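# Stand the lying plate upright in a free rack slot

## Task

Take the plate that lies flat on the table and set it standing upright in an unoccupied slot of the dish rack. The rack is loose, so at the end it must rest on all four of its feet, and any plates already in the rack must still stand upright in their slots. Your plate must be standing still before you finish, and it must stay up on its own, not because a gripper is holding it. Release it and move the grippers away before finishing.

## Robot and tools

Robot: two arms, left_arm and right_arm, each ending in a two-finger parallel gripper. The names do not tell you which side of a camera image an arm appears on. Cameras: cam_high, cam_low, cam_left_wrist, cam_right_wrist, each 504x504 pixels.

Scene frame (used in results): origin on the table surface midway between the arms, +x out over the table, +z up, left_arm on the +y side. Each state line reports, per arm, end_effector_position in metres and end_effector_quat_wxyz. That position is the point between the pads when closed; closed fingertips stick out about 19 mm past it (about 6 mm when wide open). Printed positions can be a little off, more so at long reach. The mounting plates and the metal frame behind the arms are fixed obstacles.

Gripper axes: fingers point along the gripper's own +z, and close along its own y.

execute_actions: argument actions is a list holding at most one item, or empty. An empty list just returns the current state (a look). An item {"rows": [...], "steps": n} runs up to 15 control steps of 1/30 s; each row covers one step and the final row repeats if rows run out (default 15 steps). An item with only {"steps": n} (up to 300) is a wait counted from the previous result, sending nothing new. Optional pictures (true/false) controls whether images come back; by default they do.

A row is 16 numbers, each within [-1, 1], always all 16 even if one arm is idle. Order: left dx, dy, dz, rx, ry, rz, left gripper position, left gripper speed, then the same eight for the right arm. The first six per arm are an offset, not a pose: the target is measured from that gripper's pose in the most recent result showing it (or from where it currently is, if no such result exists yet in the scene or for later calls in the same reply), expressed in the gripper's own axes. Every row is counted from that same base pose, not from the row before. Scale: 1.0 equals 0.6 m for dx, dy, dz and 180 degrees for the rotation; rx, ry, rz form a single rotation vector. All-zero offsets are not idle: they pull the arm back to the base pose. To hold an arm still, send the offset returning it to where you want it in a reply's first call, zeros in later calls.

Gripper numbers are absolute settings, not offsets. position: +1 fully open (85 mm), 0 about 41 mm, pads touch near -0.8, -1 closes until blocked. speed: -1 about 20 mm/s, 0 about 85, +1 about 150. Gripping force is set by the arm (roughly 190 to 235 N per pad). To leave a gripper unchanged, repeat its last position and speed; a 0 is a real command. Grip firmly with -1 held; for a gentle grip, open, then close to just under the object width. Release by sending a width larger than the object. Closing pushes the fingertips about 13 mm further out, so keep that room over surfaces.

Each step the commanded pose is clipped to within 70 mm and 16 degrees of the measured pose, so large offsets take several actions; after an action the arm drifts only up to its last clipped pose. Check the result and command the remainder.

move: target is one 16-number row laid out as above, offsets from the same base pose, same scale. speed is path speed in m/s, 0.002 to 0.5 (default 0.25), turning up to twice that in rad/s. Both grippers travel straight lines finishing together, lasting 0.5 to 10 s (cut off at 10 s). Finger numbers are sent at the start. Paths ignore obstacles and the other arm; faster motion and targets set deeper past a contact mean harder hits and pushes. The result adds a move: line with the outcome (done, off_target, moving, held, fault), the limits that acted (paced = pose clipped; held = some steps blocked, after which the arm may surge), and each gripper's distance from its target.

wait: seconds 0 to 10; lets the simulation run with nothing new sent.

zoom_image: camera (one of the four names) and region [x0, y0, x1, y1] in that camera's pixels, top-left origin, no more than 504 by 504; returns a closer view of its latest image.

finished_scene: scene number; ends the scene irreversibly and reports success. Only call it once the plate stands still on its own, released, with grippers clear.

Result lines: a Hand target line shows where the controller is currently driving each gripper. HELD marks steps where part of the row was not sent; pose unreachable names an arm whose command the clearance check altered or blocked; too close warns about proximity to the arm's own mount. position_measured_pct is about 50 minus 50 times the finger position (0 = fully open); stopping short below about 90 means something is held or blocking, about 90 or slightly more means the pads met. MOTOR HOT appears from 60 °C; at 75 °C an OVER-TEMPERATURE FAULT makes that arm sag until cool. A torque fault (contact load reaching a joint limit: 48.6 N m for waist, shoulder, upper arm roll, elbow; 30.6 N m for the wrist joints, held weight included) freezes that arm 10 s.

The simulation keeps running while you think; loose objects may occasionally get a small shove. Avoid: dropping or knocking anything off the table, tipping the rack or its plates, slams and hard presses, letting the arms collide, and holding loads long enough to overheat motors.

Each tool is called after "Emit:" in YAML: its name, and indented under it one key for each argument.

## Session

I'll start by looking at the scene.

Emit:
execute_actions:
  actions: []

Scene clock: 0.00 s of 5608.00 s.
left_arm: end_effector_position=(+0.0703, +0.3090, +0.2727) position_measured_pct=0.0 end_effector_quat_wxyz=(+0.045, -0.116, +0.981, -0.147) | right_arm: end_effector_position=(+0.5162, +0.1359, +0.2233) position_measured_pct=0.0 end_effector_quat_wxyz=(+0.569, +0.015, +0.822, +0.004)
Joint positions: left_arm=[-0.051 -0.535 -0.364  2.338  0.128  1.346  1.249] | right_arm=[-1.683  1.187  1.037  1.358  0.498  0.473 -0.184]
Joint velocities: left_arm=[ 0.     0.     0.     0.001 -0.     0.001  0.   ] | right_arm=[-0.    -0.    -0.     0.    -0.     0.001  0.   ]
Motor temperatures (°C, as the motors report them): left_arm=[32 36 29 30 38 40 37] | right_arm=[34 34 26 32 33 37 39]
Hand target (left_arm): +0.070, +0.309, +0.273; +0.045, -0.116, +0.981, -0.147
Hand target (right_arm): +0.516, +0.136, +0.223; +0.569, +0.015, +0.822, +0.004

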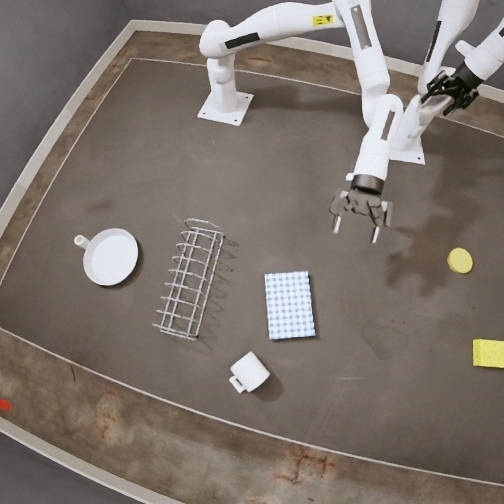

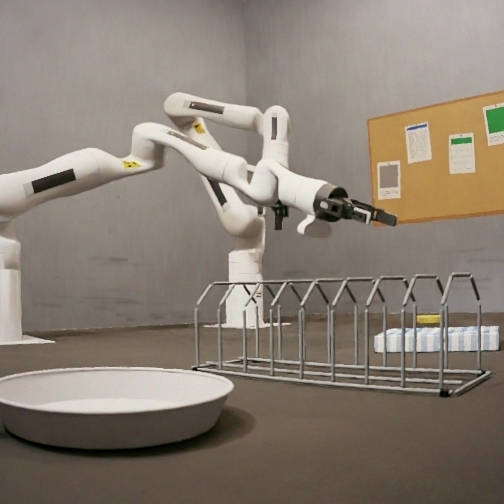

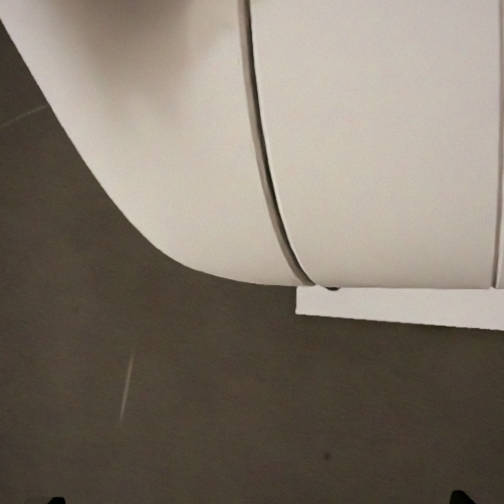

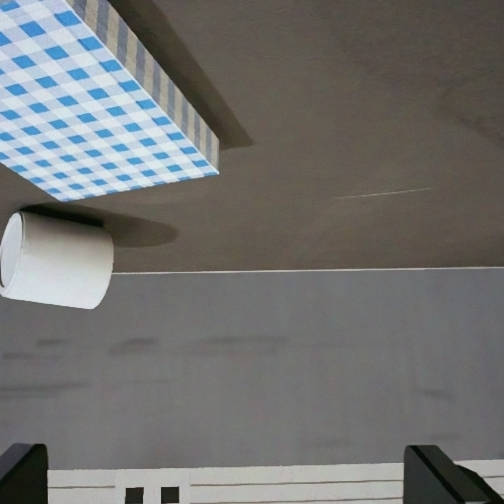

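Emit:
zoom_image:
  camera: "cam_high"
  region: [40, 180, 300, 400]

Emit:
zoom_image:
  camera: "cam_low"
  region: [0, 250, 504, 504]

Region (40, 180, 300, 400) of cam_high's 504x504 image, scaled by 1.938, with more detail than that image has; it fills the top 426 rows of this view, and the rest is white.

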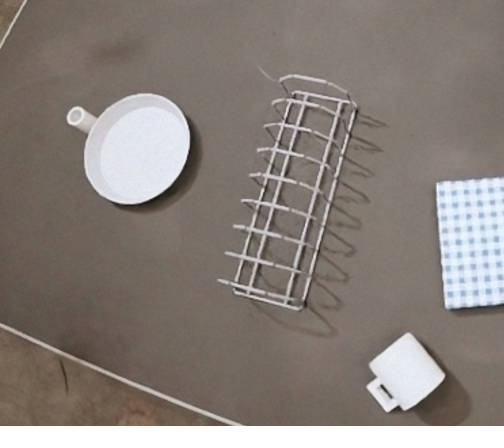

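Region (0, 250, 504, 504) of cam_low's 504x504 image, scaled by 1.000; it fills the top 254 rows of this view, and the rest is white.

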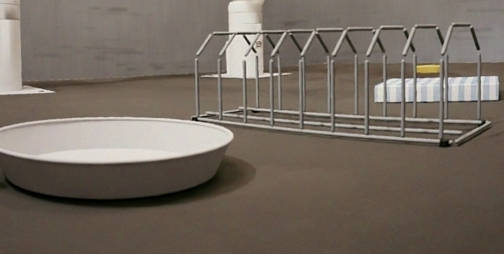

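Emit:
move:
  target: [0,0,0,0,0,0,1,0, -0.236,-0.973,-0.274,0,0.385,0,1,0]
  speed: 0.3

Scene clock: 44.90 s of 5608.00 s.
left_arm: end_effector_position=(+0.0703, +0.3090, +0.2727) position_measured_pct=0.0 end_effector_quat_wxyz=(+0.045, -0.116, +0.981, -0.147) | right_arm: end_effector_position=(+0.4023, -0.4476, +0.3988) position_measured_pct=0.0 end_effector_quat_wxyz=(-0.003, +0.008, +1.000, +0.013)
Joint positions: left_arm=[-0.051 -0.535 -0.364  2.338  0.128  1.346  1.249] | right_arm=[-0.498  0.362  0.887  1.242 -0.302  1.676  1.924]
Joint velocities: left_arm=[-0.    -0.    -0.    -0.     0.    -0.001  0.   ] | right_arm=[ 0.004  0.005  0.002 -0.    -0.001  0.001  0.001]
Motor temperatures (°C, as the motors report them): left_arm=[32 36 29 31 38 40 37] | right_arm=[34 35 27 32 33 37 39]
Hand target (left_arm): +0.070, +0.309, +0.273; +0.045, -0.116, +0.981, -0.147
Hand target (right_arm): +0.402, -0.448, +0.399; -0.003, +0.009, +1.000, +0.013
Off the commanded pose (left_arm): 0.000 m, 0 deg.
Off the commanded pose (right_arm): 0.003 m, 1 deg.
After step 90, 39.10 s passed at rest.
move: done

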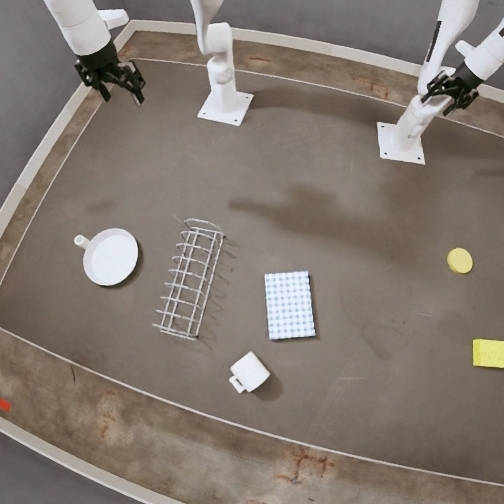

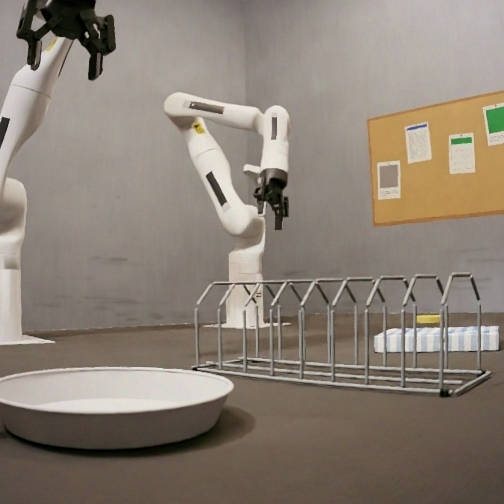

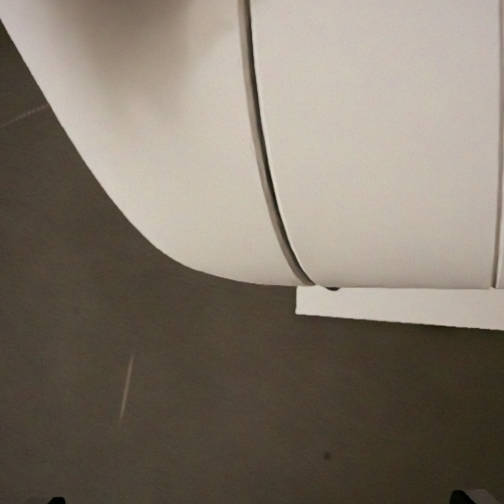

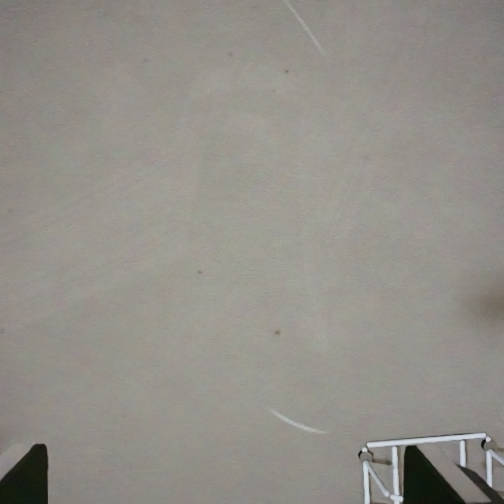

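Emit:
move:
  target: [0,0,0,0,0,0,1,0, -0.333,0,0,0,0,0,1,0]
  speed: 0.3

Scene clock: 50.40 s of 5608.00 s.
left_arm: end_effector_position=(+0.0703, +0.3090, +0.2727) position_measured_pct=0.0 end_effector_quat_wxyz=(+0.045, -0.116, +0.981, -0.147) | right_arm: end_effector_position=(+0.6018, -0.4506, +0.3982) position_measured_pct=0.0 end_effector_quat_wxyz=(+0.042, +0.009, +0.999, +0.009)
Joint positions: left_arm=[-0.051 -0.535 -0.364  2.338  0.128  1.346  1.249] | right_arm=[ 0.027  0.955  0.705  0.038 -0.717  2.074  1.635]
Joint velocities: left_arm=[ 0.     0.    -0.     0.    -0.    -0.001  0.   ] | right_arm=[ 0.003  0.002 -0.001 -0.001  0.001  0.     0.   ]
Motor temperatures (°C, as the motors report them): left_arm=[32 36 29 31 38 40 37] | right_arm=[34 35 27 32 33 37 39]
Hand target (left_arm): +0.070, +0.309, +0.273; +0.045, -0.116, +0.981, -0.147
Hand target (right_arm): +0.602, -0.451, +0.398; +0.042, +0.009, +0.999, +0.009
Off the commanded pose (left_arm): 0.000 m, 0 deg.
Off the commanded pose (right_arm): 0.001 m, 5 deg.
elbow stopped short (right arm): the move would have taken joint 4 (elbow) straighter than the controller allows; a more bent joint 4 avoids this.
move: off_target (right_arm)

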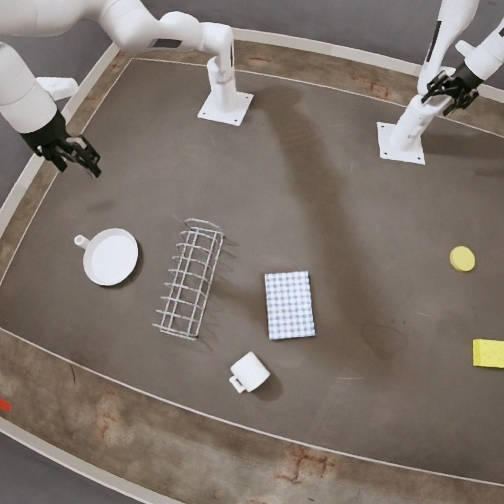

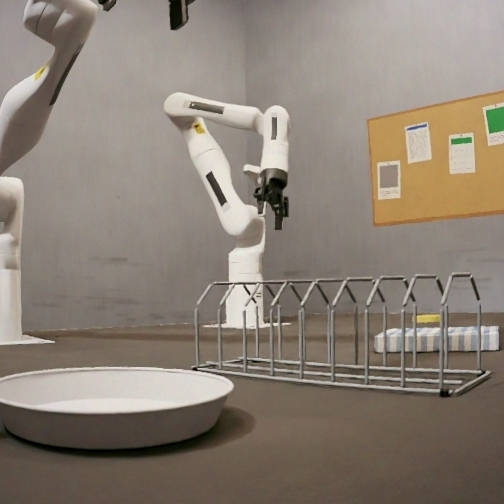

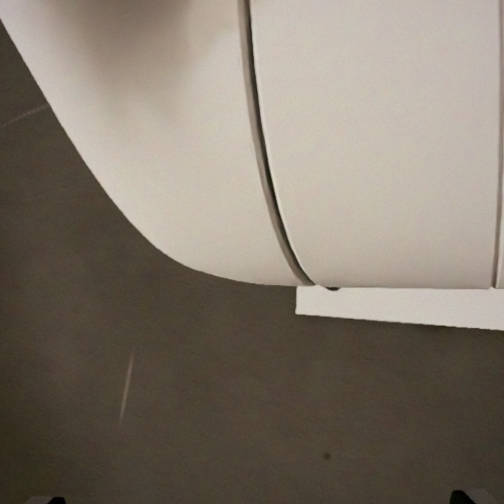

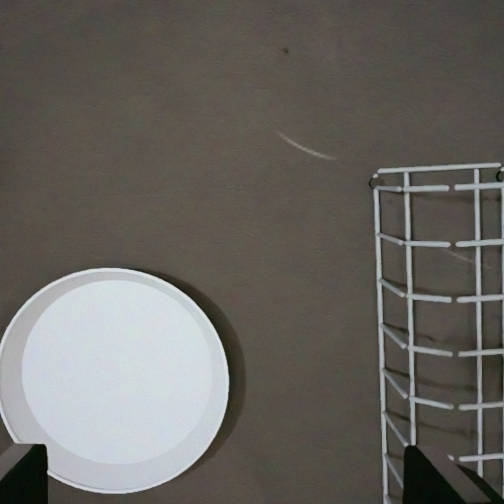

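Emit:
zoom_image:
  camera: "cam_low"
  region: [100, 340, 260, 470]

Emit:
zoom_image:
  camera: "cam_right_wrist"
  region: [0, 250, 254, 504]

Emit:
zoom_image:
  camera: "cam_right_wrist"
  region: [330, 140, 504, 504]

Region (100, 340, 260, 470) of cam_low's 504x504 image, scaled by 3.150, with more detail than that image has; it fills the top 410 rows of this view, and the rest is white.

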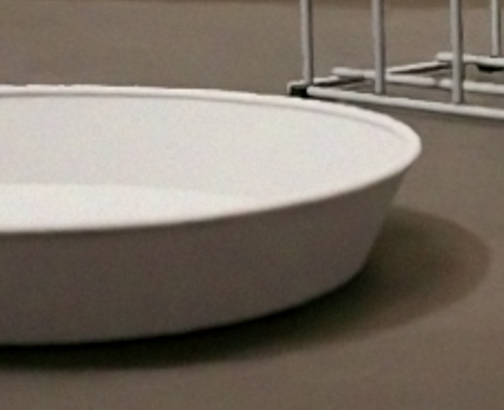

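Region (0, 250, 254, 504) of cam_right_wrist's 504x504 image, scaled by 1.984.

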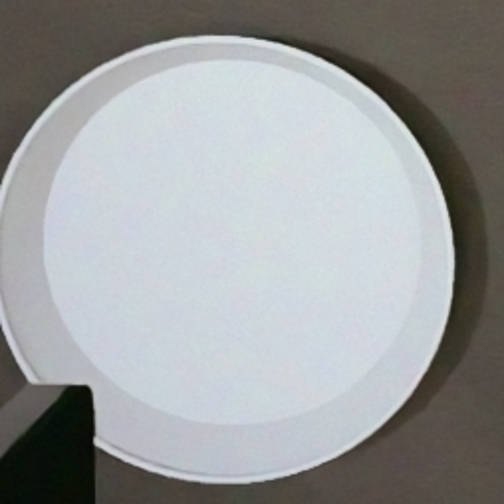

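Region (330, 140, 504, 504) of cam_right_wrist's 504x504 image, scaled by 1.385; it fills the left 241 columns of this view, and the rest is white.

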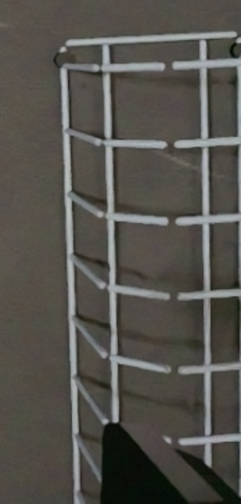

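Emit:
move:
  target: [0,0,0,0,0,0,1,0, 0.1247,-0.1021,0.4312,0.1091,-0.0594,-0.3933,-0.3,0]
  speed: 0.3

Scene clock: 135.13 s of 5608.00 s.
left_arm: end_effector_position=(+0.0703, +0.3090, +0.2727) position_measured_pct=0.0 end_effector_quat_wxyz=(+0.045, -0.116, +0.981, -0.147) | right_arm: end_effector_position=(+0.5488, -0.5046, +0.1319) position_measured_pct=65.1 end_effector_quat_wxyz=(+0.125, -0.562, +0.799, -0.176)
Joint positions: left_arm=[-0.051 -0.535 -0.364  2.338  0.128  1.346  1.249] | right_arm=[-0.253  0.628  0.488  1.791 -0.523  0.389  3.376]
Joint velocities: left_arm=[-0.    -0.    -0.    -0.    -0.     0.001 -0.   ] | right_arm=[ 0.016 -0.004  0.008  0.002 -0.005 -0.001  0.006]
Motor temperatures (°C, as the motors report them): left_arm=[32 36 29 31 38 40 37] | right_arm=[34 37 27 32 33 37 39]
Hand target (left_arm): +0.070, +0.309, +0.273; +0.045, -0.116, +0.981, -0.147
Hand target (right_arm): +0.549, -0.506, +0.132; +0.125, -0.561, +0.799, -0.177
Off the commanded pose (left_arm): 0.000 m, 0 deg.
Off the commanded pose (right_arm): 0.002 m, 0 deg.
After step 90, 79.13 s passed at rest.
move: done

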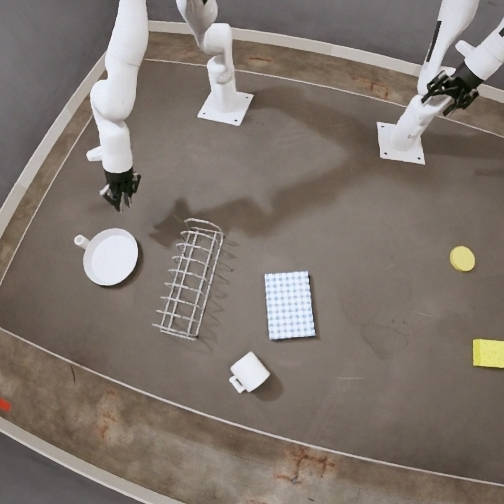

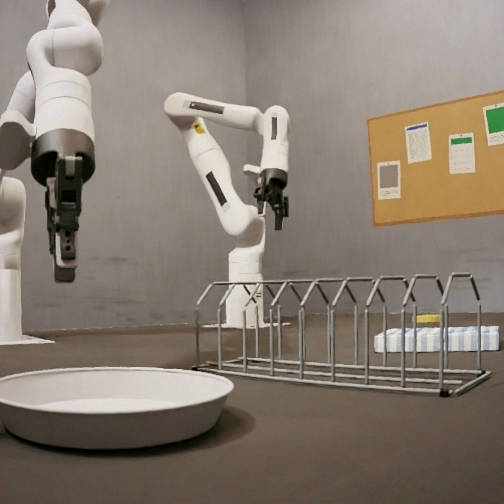

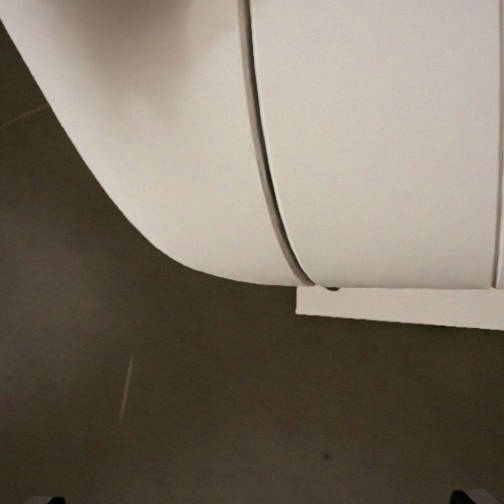

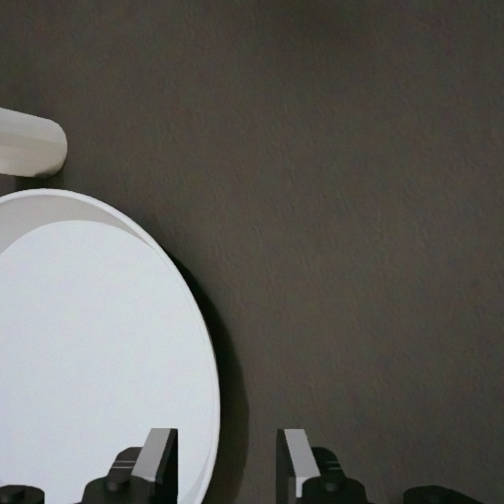

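Emit:
move:
  target: [0,0,0,0,0,0,1,0, -0.0133,-0.0133,0.1,0,0,0,-0.3,0]
  speed: 0.15

Scene clock: 142.03 s of 5608.00 s.
left_arm: end_effector_position=(+0.0703, +0.3090, +0.2727) position_measured_pct=0.0 end_effector_quat_wxyz=(+0.045, -0.116, +0.981, -0.147) | right_arm: end_effector_position=(+0.5825, -0.5079, +0.0813) position_measured_pct=65.1 end_effector_quat_wxyz=(+0.125, -0.562, +0.799, -0.177)
Joint positions: left_arm=[-0.051 -0.535 -0.364  2.338  0.128  1.346  1.249] | right_arm=[-0.188  0.764  0.409  1.708 -0.574  0.327  3.403]
Joint velocities: left_arm=[-0.     0.     0.     0.001 -0.     0.001  0.   ] | right_arm=[ 0.002  0.003 -0.001 -0.001 -0.     0.     0.   ]
Motor temperatures (°C, as the motors report them): left_arm=[32 36 29 31 38 40 37] | right_arm=[34 37 27 32 33 37 39]
Hand target (left_arm): +0.070, +0.309, +0.273; +0.045, -0.116, +0.981, -0.147
Hand target (right_arm): +0.582, -0.508, +0.081; +0.125, -0.562, +0.799, -0.176
Off the commanded pose (left_arm): 0.000 m, 0 deg.
Off the commanded pose (right_arm): 0.001 m, 0 deg.
After step 90, 3.03 s passed at rest.
move: done

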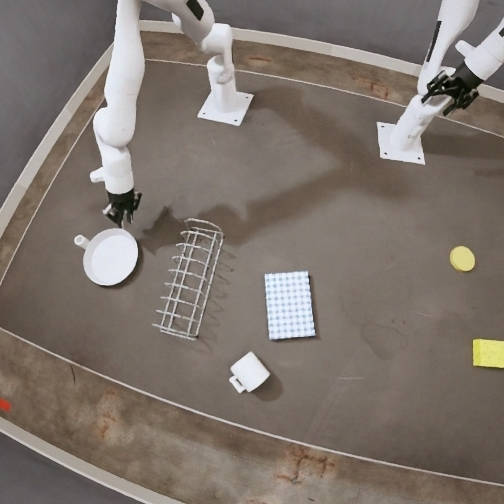

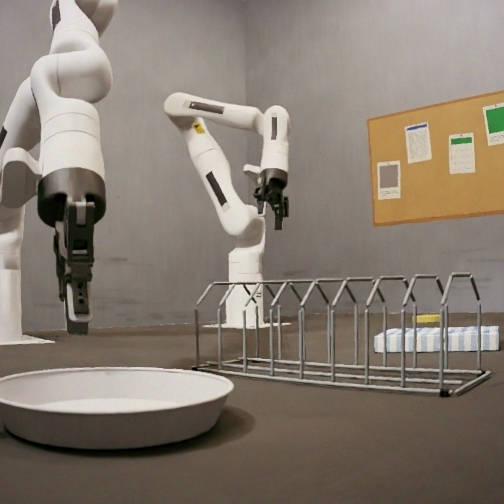

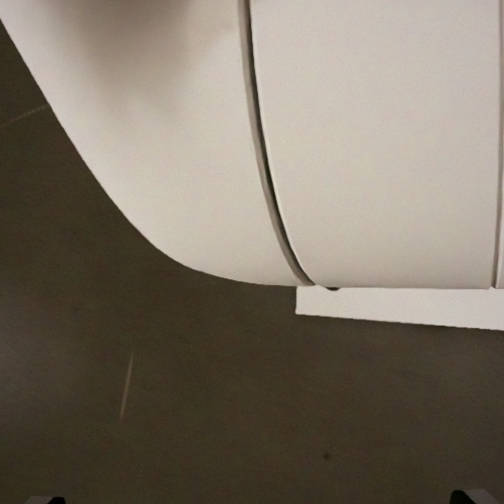

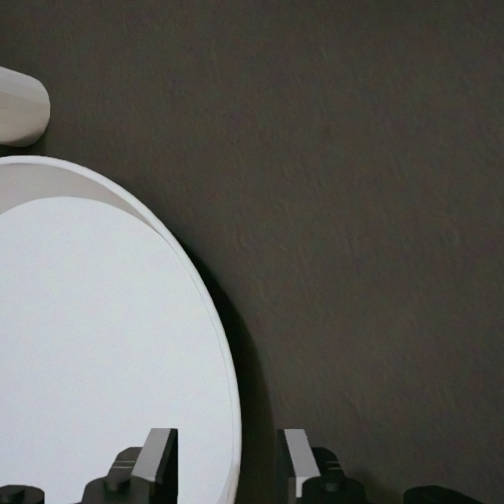

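Emit:
zoom_image:
  camera: "cam_right_wrist"
  region: [120, 300, 324, 504]

Region (120, 300, 324, 504) of cam_right_wrist's 504x504 image, scaled by 2.471.

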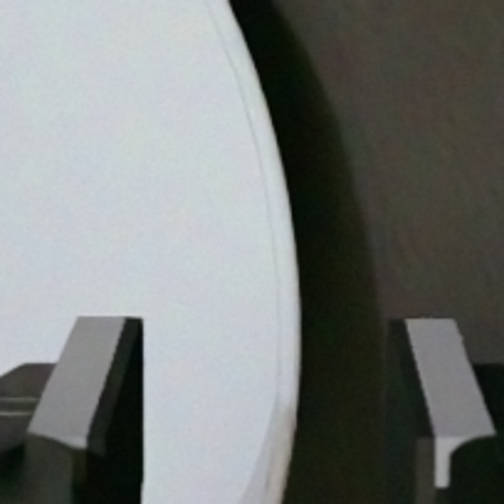

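Emit:
move:
  target: [0,0,0,0,0,0,1,0, 0,-0.0067,0.075,0,0,0,-0.3,0]
  speed: 0.08

Scene clock: 151.43 s of 5608.00 s.
left_arm: end_effector_position=(+0.0703, +0.3090, +0.2727) position_measured_pct=0.0 end_effector_quat_wxyz=(+0.045, -0.116, +0.981, -0.147) | right_arm: end_effector_position=(+0.6042, -0.5153, +0.0427) position_measured_pct=65.1 end_effector_quat_wxyz=(+0.125, -0.562, +0.798, -0.177)
Joint positions: left_arm=[-0.051 -0.535 -0.364  2.338  0.128  1.346  1.249] | right_arm=[-0.137  0.862  0.356  1.639 -0.597  0.287  3.423]
Joint velocities: left_arm=[ 0.     0.     0.    -0.001  0.    -0.001  0.   ] | right_arm=[ 0.004  0.006  0.001 -0.001 -0.001 -0.     0.001]
Motor temperatures (°C, as the motors report them): left_arm=[32 36 29 31 38 40 37] | right_arm=[34 37 27 32 33 37 39]
Hand target (left_arm): +0.070, +0.309, +0.273; +0.045, -0.116, +0.981, -0.147
Hand target (right_arm): +0.604, -0.516, +0.042; +0.125, -0.562, +0.799, -0.176
Off the commanded pose (left_arm): 0.000 m, 0 deg.
Off the commanded pose (right_arm): 0.001 m, 0 deg.
After step 90, 5.57 s passed at rest.
move: done

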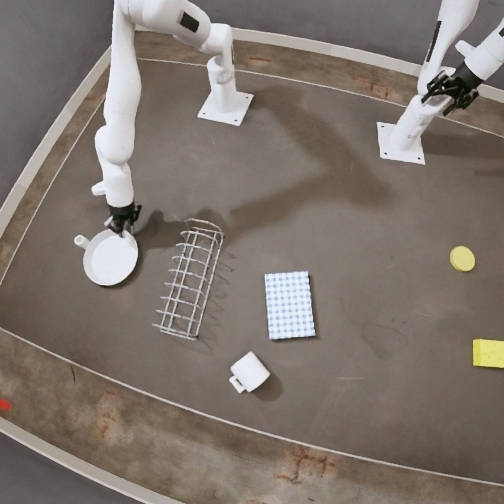

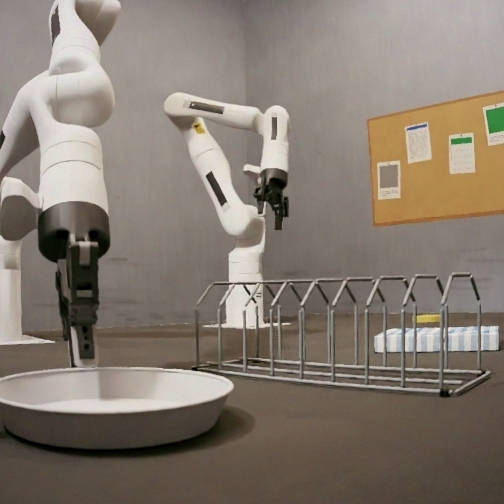

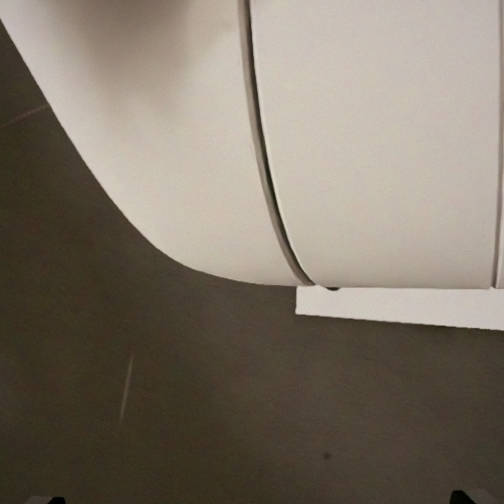

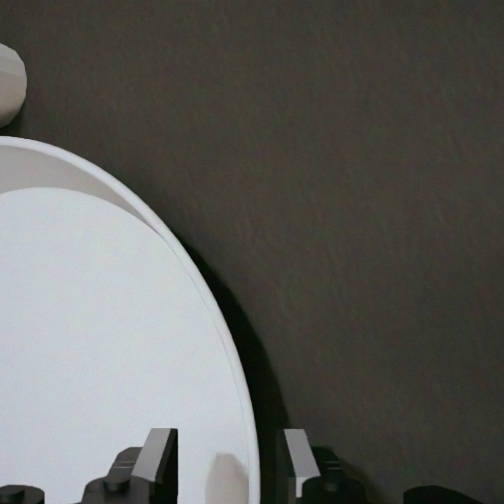

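Emit:
zoom_image:
  camera: "cam_low"
  region: [20, 300, 160, 420]

Region (20, 300, 160, 420) of cam_low's 504x504 image, scaled by 3.600, with more detail than that image has; it fills the top 432 rows of this view, and the rest is white.

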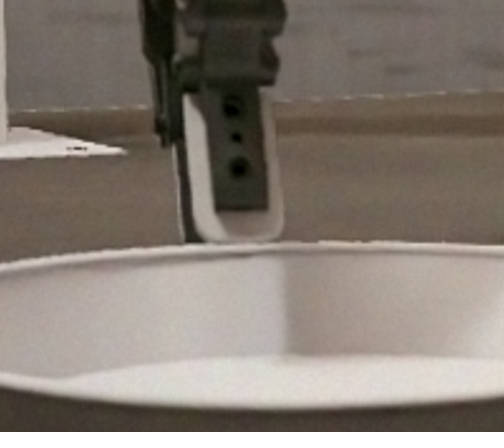

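Emit:
move:
  target: [0,0,0,0,0,0,1,0, 0,0,0.0267,0,0,0,-0.3,0]
  speed: 0.04

Scene clock: 163.63 s of 5608.00 s.
left_arm: end_effector_position=(+0.0703, +0.3090, +0.2727) position_measured_pct=0.0 end_effector_quat_wxyz=(+0.045, -0.116, +0.981, -0.147) | right_arm: end_effector_position=(+0.6108, -0.5174, +0.0285) position_measured_pct=65.1 end_effector_quat_wxyz=(+0.125, -0.562, +0.798, -0.177)
Joint positions: left_arm=[-0.051 -0.535 -0.364  2.338  0.128  1.346  1.249] | right_arm=[-0.122  0.896  0.338  1.616 -0.603  0.272  3.429]
Joint velocities: left_arm=[-0.001 -0.     0.    -0.     0.    -0.001  0.   ] | right_arm=[ 0.002  0.002  0.    -0.001 -0.001 -0.001  0.001]
Motor temperatures (°C, as the motors report them): left_arm=[32 36 29 31 38 40 37] | right_arm=[34 37 27 32 33 37 39]
Hand target (left_arm): +0.070, +0.309, +0.273; +0.045, -0.116, +0.981, -0.147
Hand target (right_arm): +0.611, -0.518, +0.028; +0.125, -0.562, +0.798, -0.177
Off the commanded pose (left_arm): 0.000 m, 0 deg.
Off the commanded pose (right_arm): 0.000 m, 0 deg.
After step 90, 8.50 s passed at rest.
move: done

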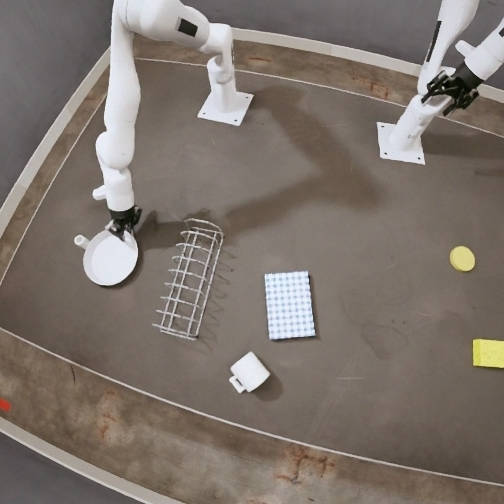

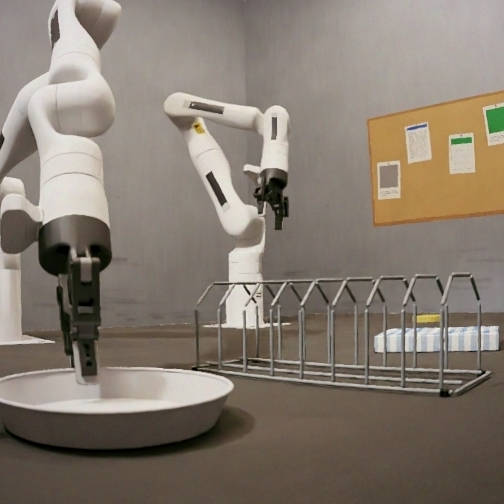

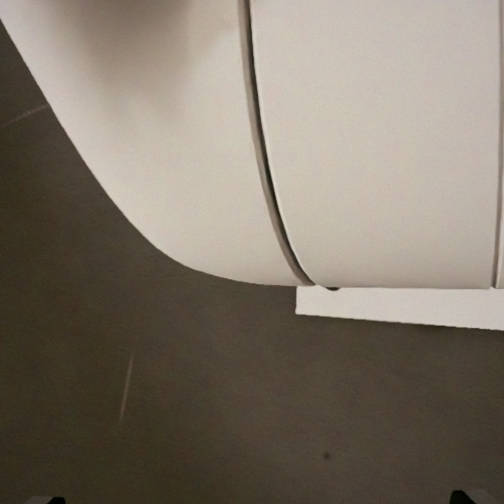

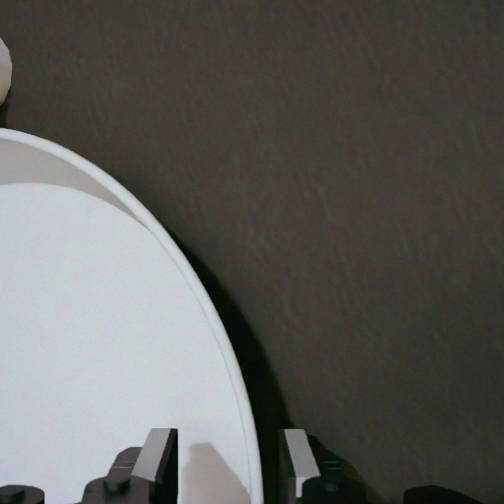

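Emit:
move:
  target: [0,0,0,0,0,0,1,0, 0,0.0083,0,0,0,0,-0.6,-0.7]
  speed: 0.02

Emit:
zoom_image:
  camera: "cam_low"
  region: [20, 300, 160, 420]

Scene clock: 169.93 s of 5608.00 s.
left_arm: end_effector_position=(+0.0703, +0.3090, +0.2727) position_measured_pct=0.0 end_effector_quat_wxyz=(+0.045, -0.116, +0.981, -0.147) | right_arm: end_effector_position=(+0.6066, -0.5158, +0.0263) position_measured_pct=80.2 end_effector_quat_wxyz=(+0.125, -0.562, +0.798, -0.177)
Joint positions: left_arm=[-0.051 -0.535 -0.364  2.338  0.128  1.346  1.249] | right_arm=[-0.12   0.893  0.329  1.633 -0.606  0.255  3.434]
Joint velocities: left_arm=[-0.    -0.    -0.     0.    -0.     0.001 -0.   ] | right_arm=[ 0.    -0.     0.     0.001 -0.001 -0.     0.   ]
Motor temperatures (°C, as the motors report them): left_arm=[32 36 29 31 38 40 37] | right_arm=[34 38 27 32 33 37 39]
Hand target (left_arm): +0.070, +0.309, +0.273; +0.045, -0.116, +0.981, -0.147
Hand target (right_arm): +0.607, -0.516, +0.026; +0.125, -0.562, +0.798, -0.177
Off the commanded pose (left_arm): 0.000 m, 0 deg.
Off the commanded pose (right_arm): 0.000 m, 0 deg.
After step 90, 2.60 s passed at rest.
move: done

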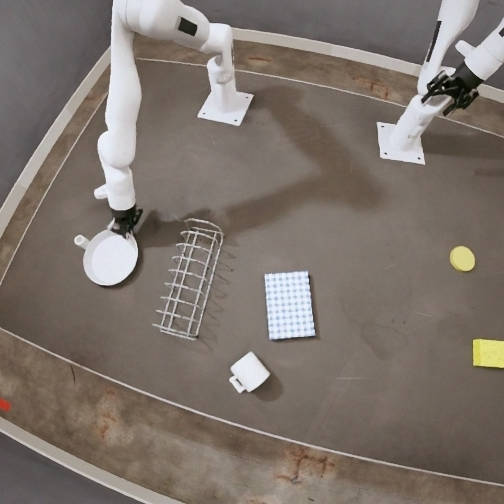

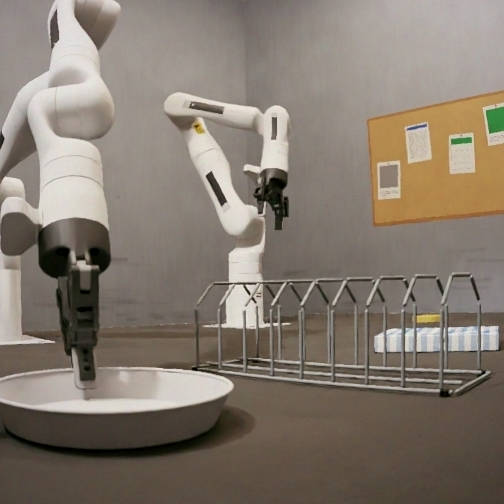

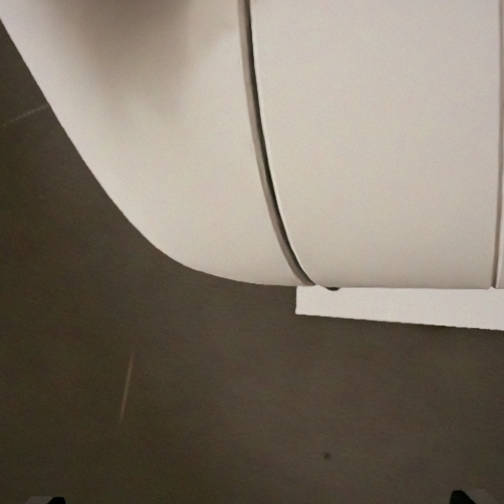

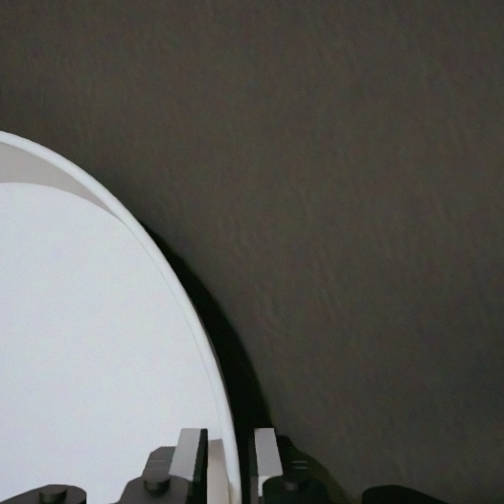

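Region (20, 300, 160, 420) of cam_low's 504x504 image, scaled by 3.600, with more detail than that image has; it fills the top 432 rows of this view, and the rest is white.

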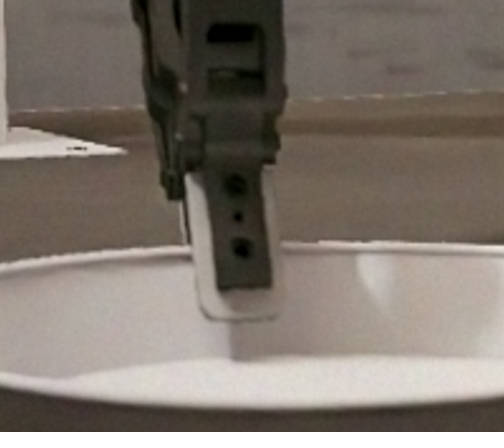

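Emit:
move:
  target: [0,0,0,0,0,0,1,0, 0,0.002,0.0035,0,0,0,-1,-1]
  speed: 0.02

Scene clock: 175.37 s of 5608.00 s.
left_arm: end_effector_position=(+0.0703, +0.3090, +0.2727) position_measured_pct=0.0 end_effector_quat_wxyz=(+0.045, -0.116, +0.981, -0.147) | right_arm: end_effector_position=(+0.6068, -0.5158, +0.0245) position_measured_pct=90.9 end_effector_quat_wxyz=(+0.126, -0.562, +0.798, -0.177)
Joint positions: left_arm=[-0.051 -0.535 -0.364  2.338  0.128  1.346  1.249] | right_arm=[-0.117  0.895  0.325  1.634 -0.607  0.249  3.436]
Joint velocities: left_arm=[-0.001  0.    -0.     0.    -0.     0.002 -0.   ] | right_arm=[-0.    -0.    -0.    -0.    -0.001  0.     0.   ]
Motor temperatures (°C, as the motors report them): left_arm=[32 36 29 31 38 40 37] | right_arm=[34 38 27 32 33 37 39]
Hand target (left_arm): +0.070, +0.309, +0.273; +0.045, -0.116, +0.981, -0.147
Hand target (right_arm): +0.606, -0.516, +0.024; +0.125, -0.562, +0.798, -0.177
Off the commanded pose (left_arm): 0.000 m, 0 deg.
Off the commanded pose (right_arm): 0.001 m, 0 deg.
After step 90, 1.37 s passed at rest.
move: done

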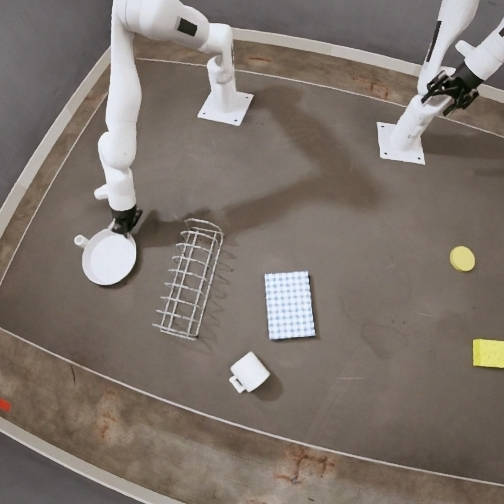

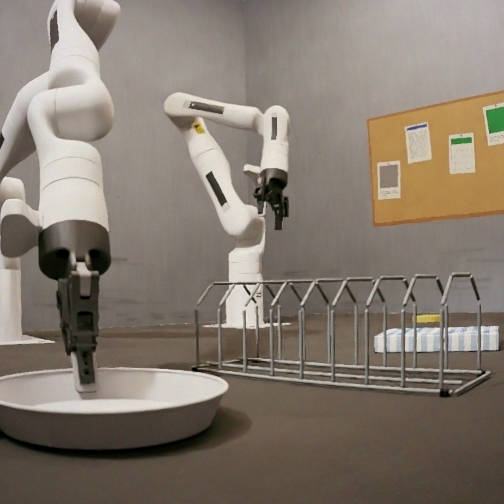

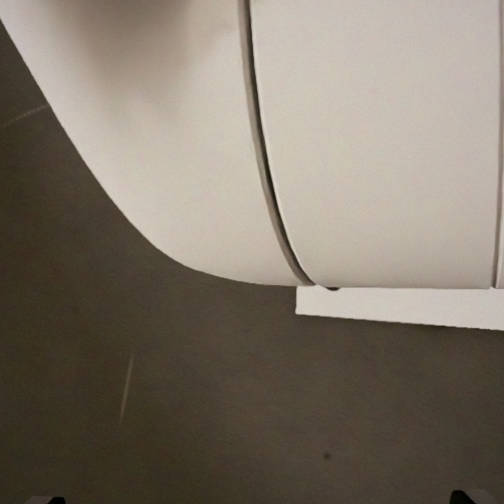

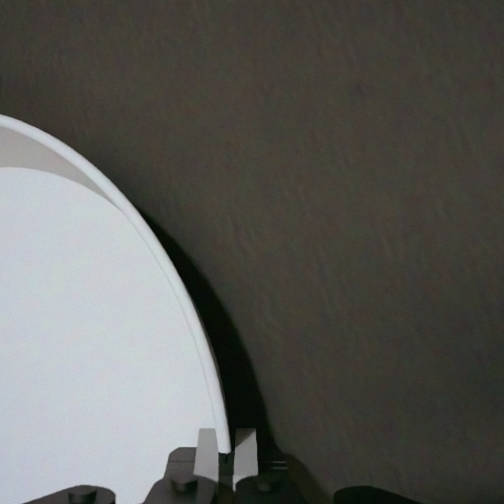

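Emit:
move:
  target: [0,0,0,0,0,0,1,0, -0.0157,-0.030,-0.0779,0,0,0,-1,-1]
  speed: 0.05

Scene clock: 180.77 s of 5608.00 s.
left_arm: end_effector_position=(+0.0703, +0.3090, +0.2727) position_measured_pct=0.0 end_effector_quat_wxyz=(+0.045, -0.116, +0.981, -0.147) | right_arm: end_effector_position=(+0.6062, -0.5061, +0.0743) position_measured_pct=90.9 end_effector_quat_wxyz=(+0.126, -0.562, +0.798, -0.177)
Joint positions: left_arm=[-0.051 -0.535 -0.364  2.338  0.128  1.346  1.249] | right_arm=[-0.195  0.816  0.424  1.627 -0.576  0.362  3.379]
Joint velocities: left_arm=[ 0.     0.001 -0.     0.    -0.     0.001 -0.   ] | right_arm=[-0.004 -0.002 -0.001 -0.     0.001  0.001 -0.001]
Motor temperatures (°C, as the motors report them): left_arm=[32 36 29 31 38 40 37] | right_arm=[34 38 27 32 33 37 39]
Hand target (left_arm): +0.070, +0.309, +0.273; +0.045, -0.116, +0.981, -0.147
Hand target (right_arm): +0.606, -0.506, +0.074; +0.126, -0.562, +0.798, -0.177
Off the commanded pose (left_arm): 0.000 m, 0 deg.
Off the commanded pose (right_arm): 0.000 m, 0 deg.
After step 90, 1.10 s passed at rest.
move: done

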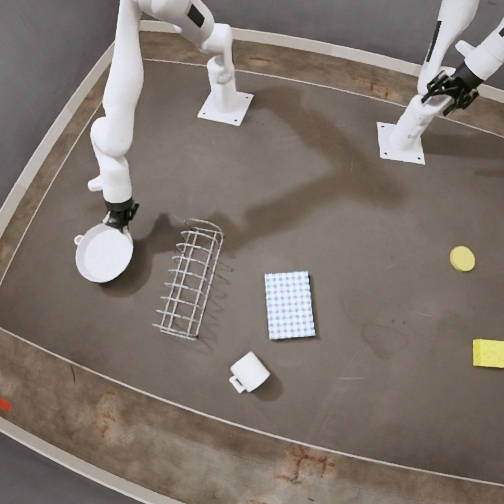

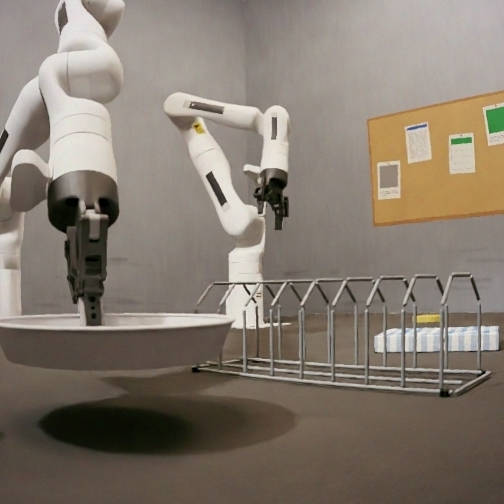

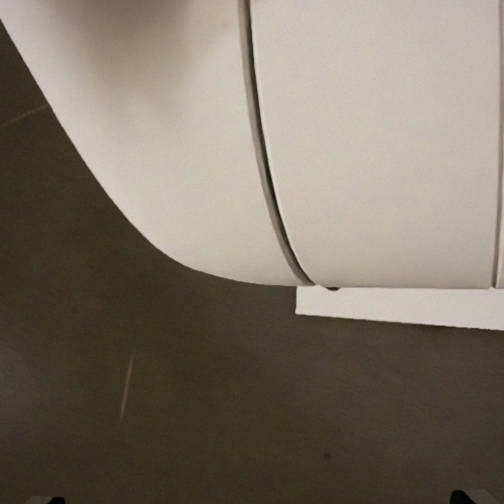

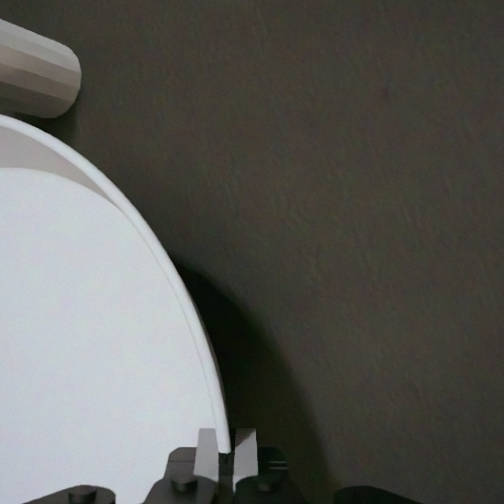

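Emit:
move:
  target: [0,0,0,0,0,0,1,0, -0.0425,-0.0408,-0.231,0,0,0,-1,-1]
  speed: 0.15

Scene clock: 207.43 s of 5608.00 s.
left_arm: end_effector_position=(+0.0703, +0.3090, +0.2727) position_measured_pct=0.0 end_effector_quat_wxyz=(+0.045, -0.116, +0.981, -0.147) | right_arm: end_effector_position=(+0.5796, -0.4701, +0.2098) position_measured_pct=90.9 end_effector_quat_wxyz=(+0.125, -0.561, +0.799, -0.177)
Joint positions: left_arm=[-0.051 -0.535 -0.364  2.338  0.128  1.346  1.249] | right_arm=[-0.42   0.589  0.655  1.604 -0.42   0.646  3.196]
Joint velocities: left_arm=[-0.    -0.    -0.    -0.    -0.     0.002 -0.   ] | right_arm=[-0.002 -0.002 -0.001 -0.     0.001 -0.    -0.001]
Motor temperatures (°C, as the motors report them): left_arm=[32 36 29 31 38 40 37] | right_arm=[34 38 27 32 33 37 39]
Hand target (left_arm): +0.070, +0.309, +0.273; +0.045, -0.116, +0.981, -0.147
Hand target (right_arm): +0.580, -0.470, +0.210; +0.125, -0.561, +0.798, -0.177
Off the commanded pose (left_arm): 0.000 m, 0 deg.
Off the commanded pose (right_arm): 0.001 m, 0 deg.
After step 90, 22.27 s passed at rest.
move: done

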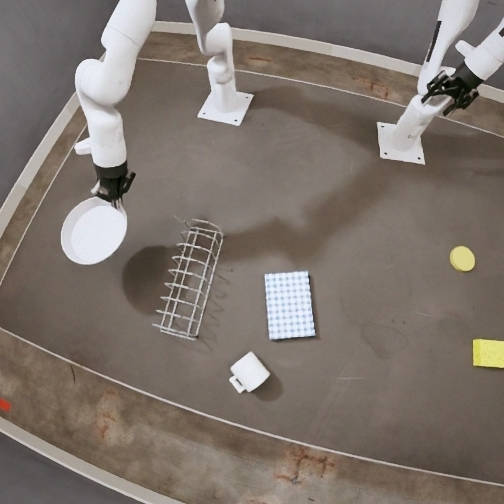

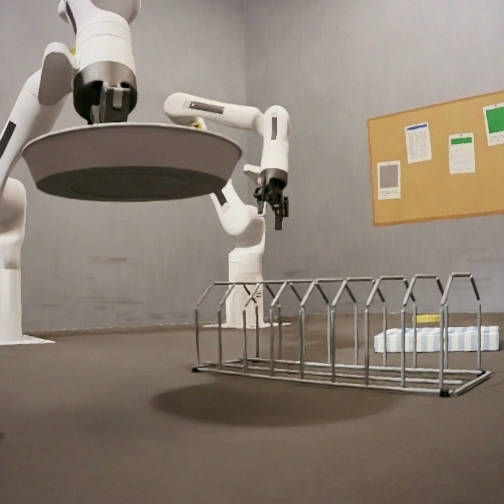

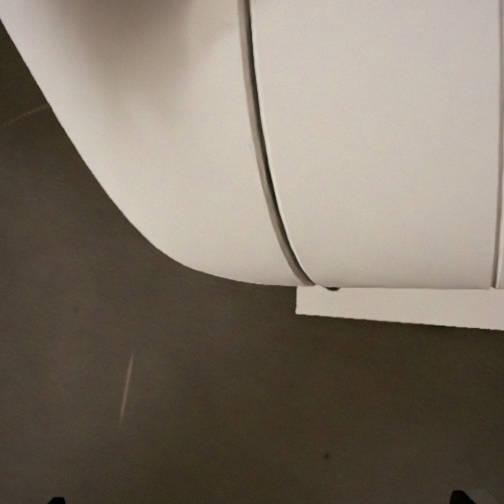

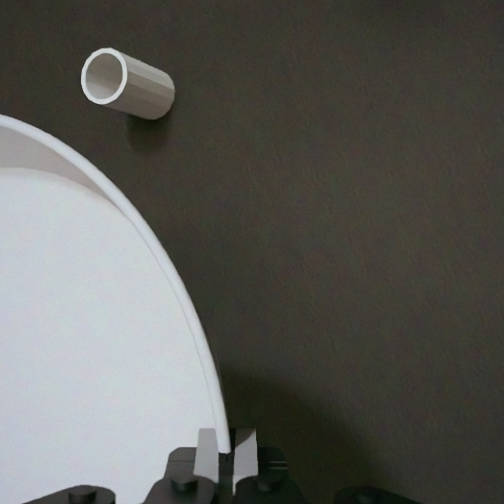

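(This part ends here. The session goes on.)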